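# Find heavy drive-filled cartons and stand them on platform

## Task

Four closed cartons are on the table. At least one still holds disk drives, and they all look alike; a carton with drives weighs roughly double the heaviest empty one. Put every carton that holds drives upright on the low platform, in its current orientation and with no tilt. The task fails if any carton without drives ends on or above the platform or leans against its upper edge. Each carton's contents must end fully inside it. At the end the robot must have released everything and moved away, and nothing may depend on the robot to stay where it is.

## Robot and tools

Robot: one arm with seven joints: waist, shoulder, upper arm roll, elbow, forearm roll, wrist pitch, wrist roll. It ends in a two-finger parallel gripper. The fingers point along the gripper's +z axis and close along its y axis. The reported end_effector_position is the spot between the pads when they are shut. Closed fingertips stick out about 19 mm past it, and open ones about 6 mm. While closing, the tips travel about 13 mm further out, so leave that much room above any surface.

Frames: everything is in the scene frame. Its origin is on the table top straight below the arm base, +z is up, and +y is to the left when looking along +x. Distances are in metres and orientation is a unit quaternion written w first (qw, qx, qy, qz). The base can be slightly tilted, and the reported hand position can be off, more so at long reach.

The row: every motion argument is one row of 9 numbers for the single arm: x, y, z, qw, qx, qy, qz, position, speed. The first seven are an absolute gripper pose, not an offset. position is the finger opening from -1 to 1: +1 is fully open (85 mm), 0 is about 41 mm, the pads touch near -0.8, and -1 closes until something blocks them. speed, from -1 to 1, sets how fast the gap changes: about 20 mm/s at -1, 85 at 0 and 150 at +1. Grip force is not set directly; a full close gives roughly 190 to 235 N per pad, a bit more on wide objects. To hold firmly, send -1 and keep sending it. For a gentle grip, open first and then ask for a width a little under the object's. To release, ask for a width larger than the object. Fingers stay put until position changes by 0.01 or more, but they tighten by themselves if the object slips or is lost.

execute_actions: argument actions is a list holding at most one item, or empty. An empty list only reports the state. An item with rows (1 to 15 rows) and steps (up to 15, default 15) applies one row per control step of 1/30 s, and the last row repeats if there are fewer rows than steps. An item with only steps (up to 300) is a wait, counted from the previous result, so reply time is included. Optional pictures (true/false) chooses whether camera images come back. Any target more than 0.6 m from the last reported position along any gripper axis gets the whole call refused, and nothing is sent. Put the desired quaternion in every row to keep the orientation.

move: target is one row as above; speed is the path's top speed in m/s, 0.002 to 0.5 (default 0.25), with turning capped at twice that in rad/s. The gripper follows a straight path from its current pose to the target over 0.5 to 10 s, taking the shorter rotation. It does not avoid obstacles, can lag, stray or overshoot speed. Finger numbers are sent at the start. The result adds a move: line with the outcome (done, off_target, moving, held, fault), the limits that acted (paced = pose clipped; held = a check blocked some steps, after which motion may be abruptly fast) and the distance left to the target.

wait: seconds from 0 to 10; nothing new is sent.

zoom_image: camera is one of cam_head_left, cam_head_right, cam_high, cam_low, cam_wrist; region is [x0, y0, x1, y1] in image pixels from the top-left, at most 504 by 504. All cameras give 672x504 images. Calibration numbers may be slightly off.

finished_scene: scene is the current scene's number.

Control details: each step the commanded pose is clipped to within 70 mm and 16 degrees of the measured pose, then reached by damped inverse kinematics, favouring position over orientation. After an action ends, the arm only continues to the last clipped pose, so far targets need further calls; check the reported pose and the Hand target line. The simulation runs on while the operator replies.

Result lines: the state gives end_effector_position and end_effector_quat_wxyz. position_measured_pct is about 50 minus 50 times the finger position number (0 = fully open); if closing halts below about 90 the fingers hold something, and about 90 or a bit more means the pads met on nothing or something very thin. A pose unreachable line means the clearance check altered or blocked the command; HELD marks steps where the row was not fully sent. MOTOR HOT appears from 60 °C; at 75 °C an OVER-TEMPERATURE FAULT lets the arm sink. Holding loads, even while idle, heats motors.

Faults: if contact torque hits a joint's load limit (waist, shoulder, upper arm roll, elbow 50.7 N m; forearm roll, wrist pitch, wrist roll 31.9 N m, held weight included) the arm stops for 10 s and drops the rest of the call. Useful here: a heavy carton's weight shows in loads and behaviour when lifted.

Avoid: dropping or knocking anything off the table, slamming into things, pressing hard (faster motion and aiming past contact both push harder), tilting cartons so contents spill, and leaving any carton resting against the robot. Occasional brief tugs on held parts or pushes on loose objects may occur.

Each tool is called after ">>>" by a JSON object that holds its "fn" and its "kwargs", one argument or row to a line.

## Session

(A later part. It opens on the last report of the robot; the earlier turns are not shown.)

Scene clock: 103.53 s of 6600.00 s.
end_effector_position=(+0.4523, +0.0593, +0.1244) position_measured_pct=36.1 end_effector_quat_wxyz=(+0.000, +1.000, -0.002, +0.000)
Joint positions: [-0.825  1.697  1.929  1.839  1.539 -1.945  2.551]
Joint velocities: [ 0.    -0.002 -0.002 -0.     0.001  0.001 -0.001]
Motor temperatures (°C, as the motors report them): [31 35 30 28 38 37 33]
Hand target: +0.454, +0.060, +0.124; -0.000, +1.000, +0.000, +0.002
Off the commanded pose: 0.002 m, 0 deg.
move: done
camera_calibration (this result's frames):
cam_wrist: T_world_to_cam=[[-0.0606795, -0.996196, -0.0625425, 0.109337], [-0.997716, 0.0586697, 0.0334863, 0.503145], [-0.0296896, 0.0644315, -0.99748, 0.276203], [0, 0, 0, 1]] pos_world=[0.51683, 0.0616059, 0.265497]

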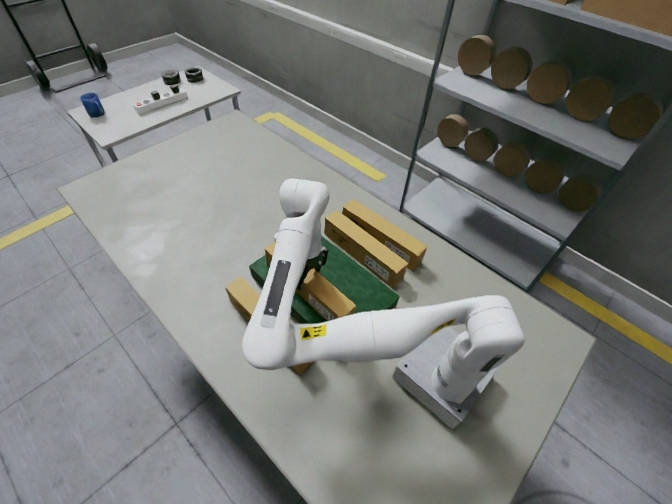

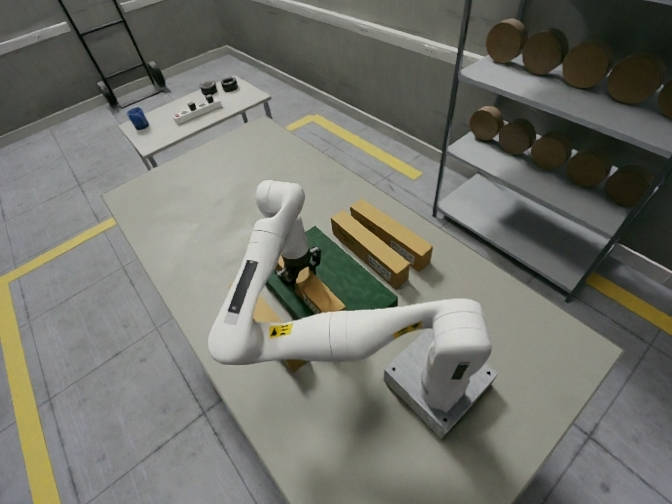

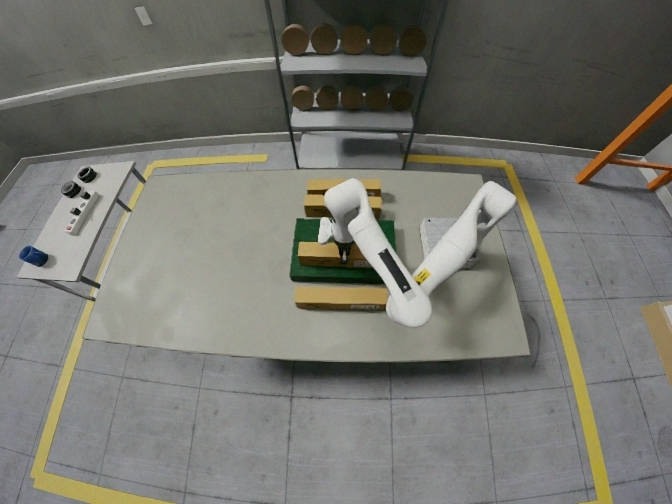

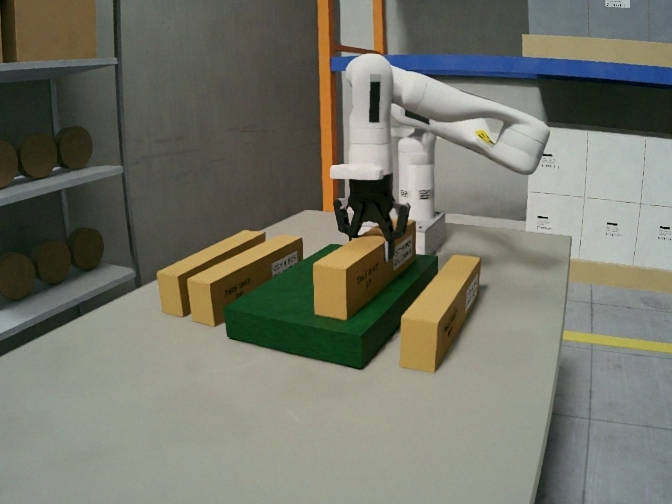

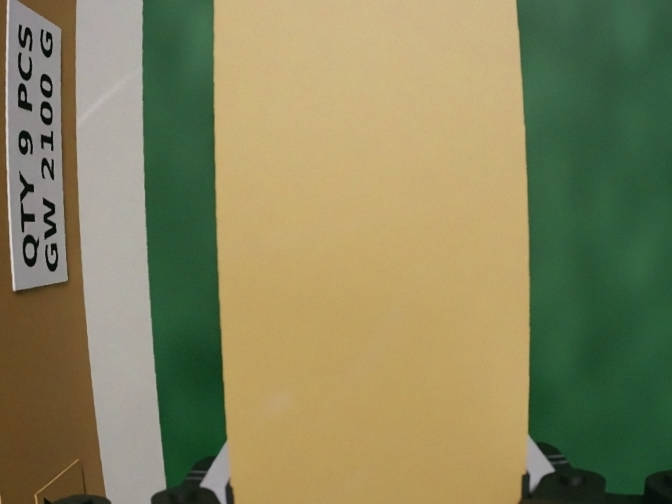

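>>> {"fn": "execute_actions", "kwargs": {
  "actions": [
    {"rows":[[0.453,0.0595,0.1245,0,1,0,0,0.8,0]],"steps":11}
  ],
  "pictures": false
}}

>>> {"fn": "move", "kwargs": {
  "target": [0.453, 0.0595, 0.29, 0, 1, 0, 0, 0.8, 0],
  "speed": 0.2
}}

Scene clock: 109.57 s of 6600.00 s.
end_effector_position=(+0.4530, +0.0595, +0.1245) position_measured_pct=11.9 end_effector_quat_wxyz=(+0.000, +1.000, -0.000, -0.000)
Joint positions: [-0.824  1.696  1.929  1.836  1.538 -1.946  2.552]
Joint velocities: [ 0.     0.     0.001 -0.    -0.001 -0.001 -0.   ]
Motor temperatures (°C, as the motors report them): [31 35 30 28 38 37 33]
Hand target: +0.453, +0.060, +0.125; +0.000, +1.000, +0.000, +0.000
Off the commanded pose: 0.000 m, 0 deg.
Steps of this call (steps 1 to 90: nothing new was sent; then 2.67 s passed at rest; steps 91 to 101: all 11 steps of this action). Readings (end_effector_position | what the end effector reports):
91: (+0.4522, +0.0592, +0.1245) | position_measured_pct=36.1
92: (+0.4522, +0.0592, +0.1239) | position_measured_pct=35.7
94: (+0.4526, +0.0593, +0.1240) | position_measured_pct=31.3
98: (+0.4530, +0.0594, +0.1244) | position_measured_pct=19.8
101: the state above

Scene clock: 111.07 s of 6600.00 s.
end_effector_position=(+0.4527, +0.0592, +0.2899) position_measured_pct=9.9 end_effector_quat_wxyz=(+0.001, +1.000, -0.000, -0.000)
Joint positions: [-0.772  1.4    2.121  1.635  1.808 -2.095  2.545]
Joint velocities: [ 0.004 -0.006  0.002 -0.002 -0.001 -0.003  0.001]
Motor temperatures (°C, as the motors report them): [31 35 30 28 38 37 33]
Hand target: +0.453, +0.059, +0.290; +0.000, +1.000, -0.000, +0.000
Off the commanded pose: 0.000 m, 0 deg.
move: done
camera_calibration (this result's frames):
cam_wrist: T_world_to_cam=[[-0.0571188, -0.996454, -0.0617835, 0.117849], [-0.997896, 0.0550804, 0.0342088, 0.498099], [-0.0306844, 0.0636074, -0.997503, 0.441881], [0, 0, 0, 1]] pos_world=[0.517342, 0.0618884, 0.431019]

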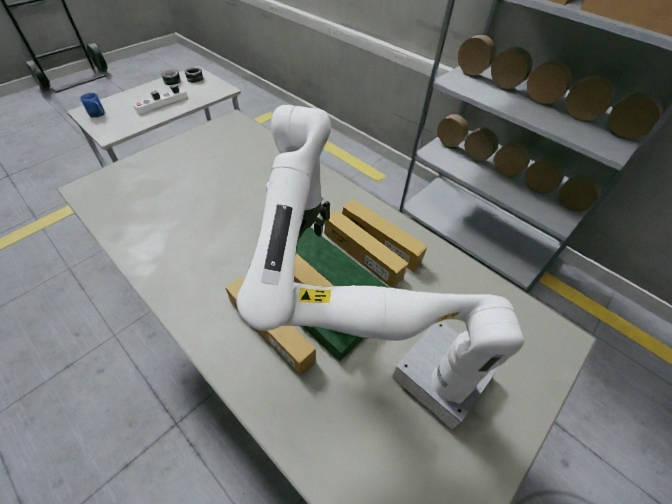

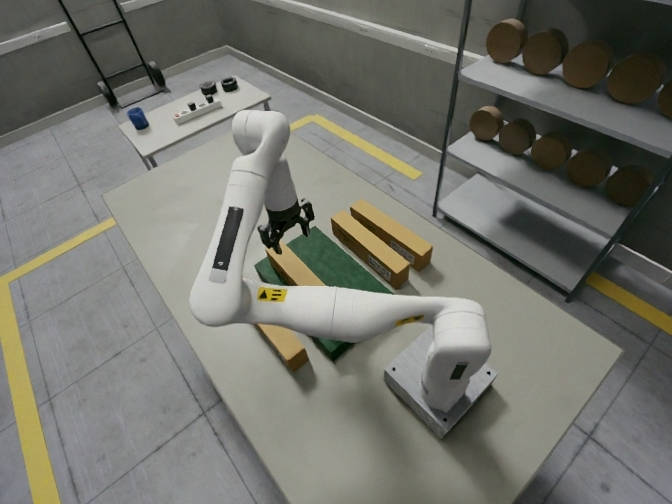

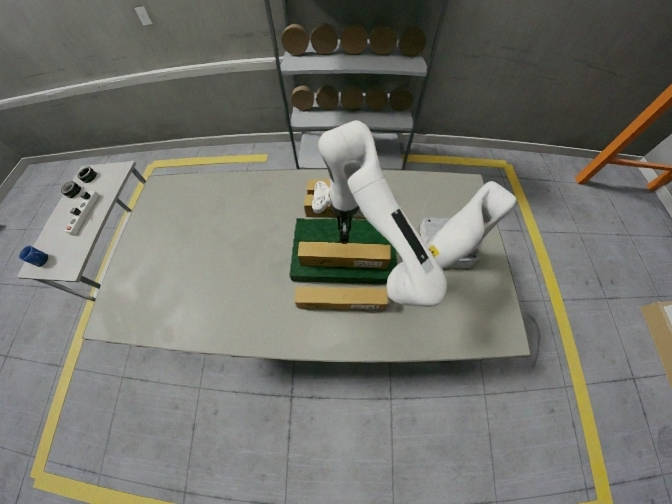

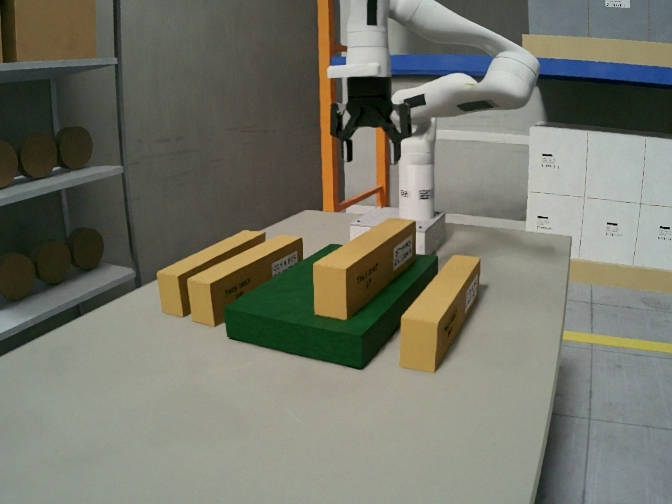

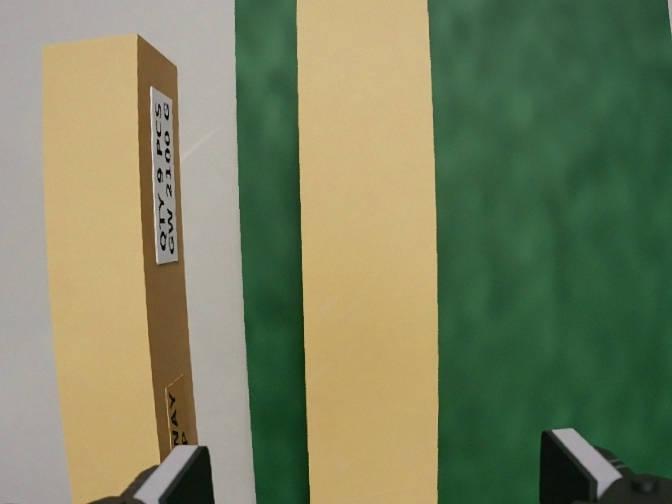

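>>> {"fn": "finished_scene", "kwargs": {
  "scene": 2
}}

The scene is finished: the task was done.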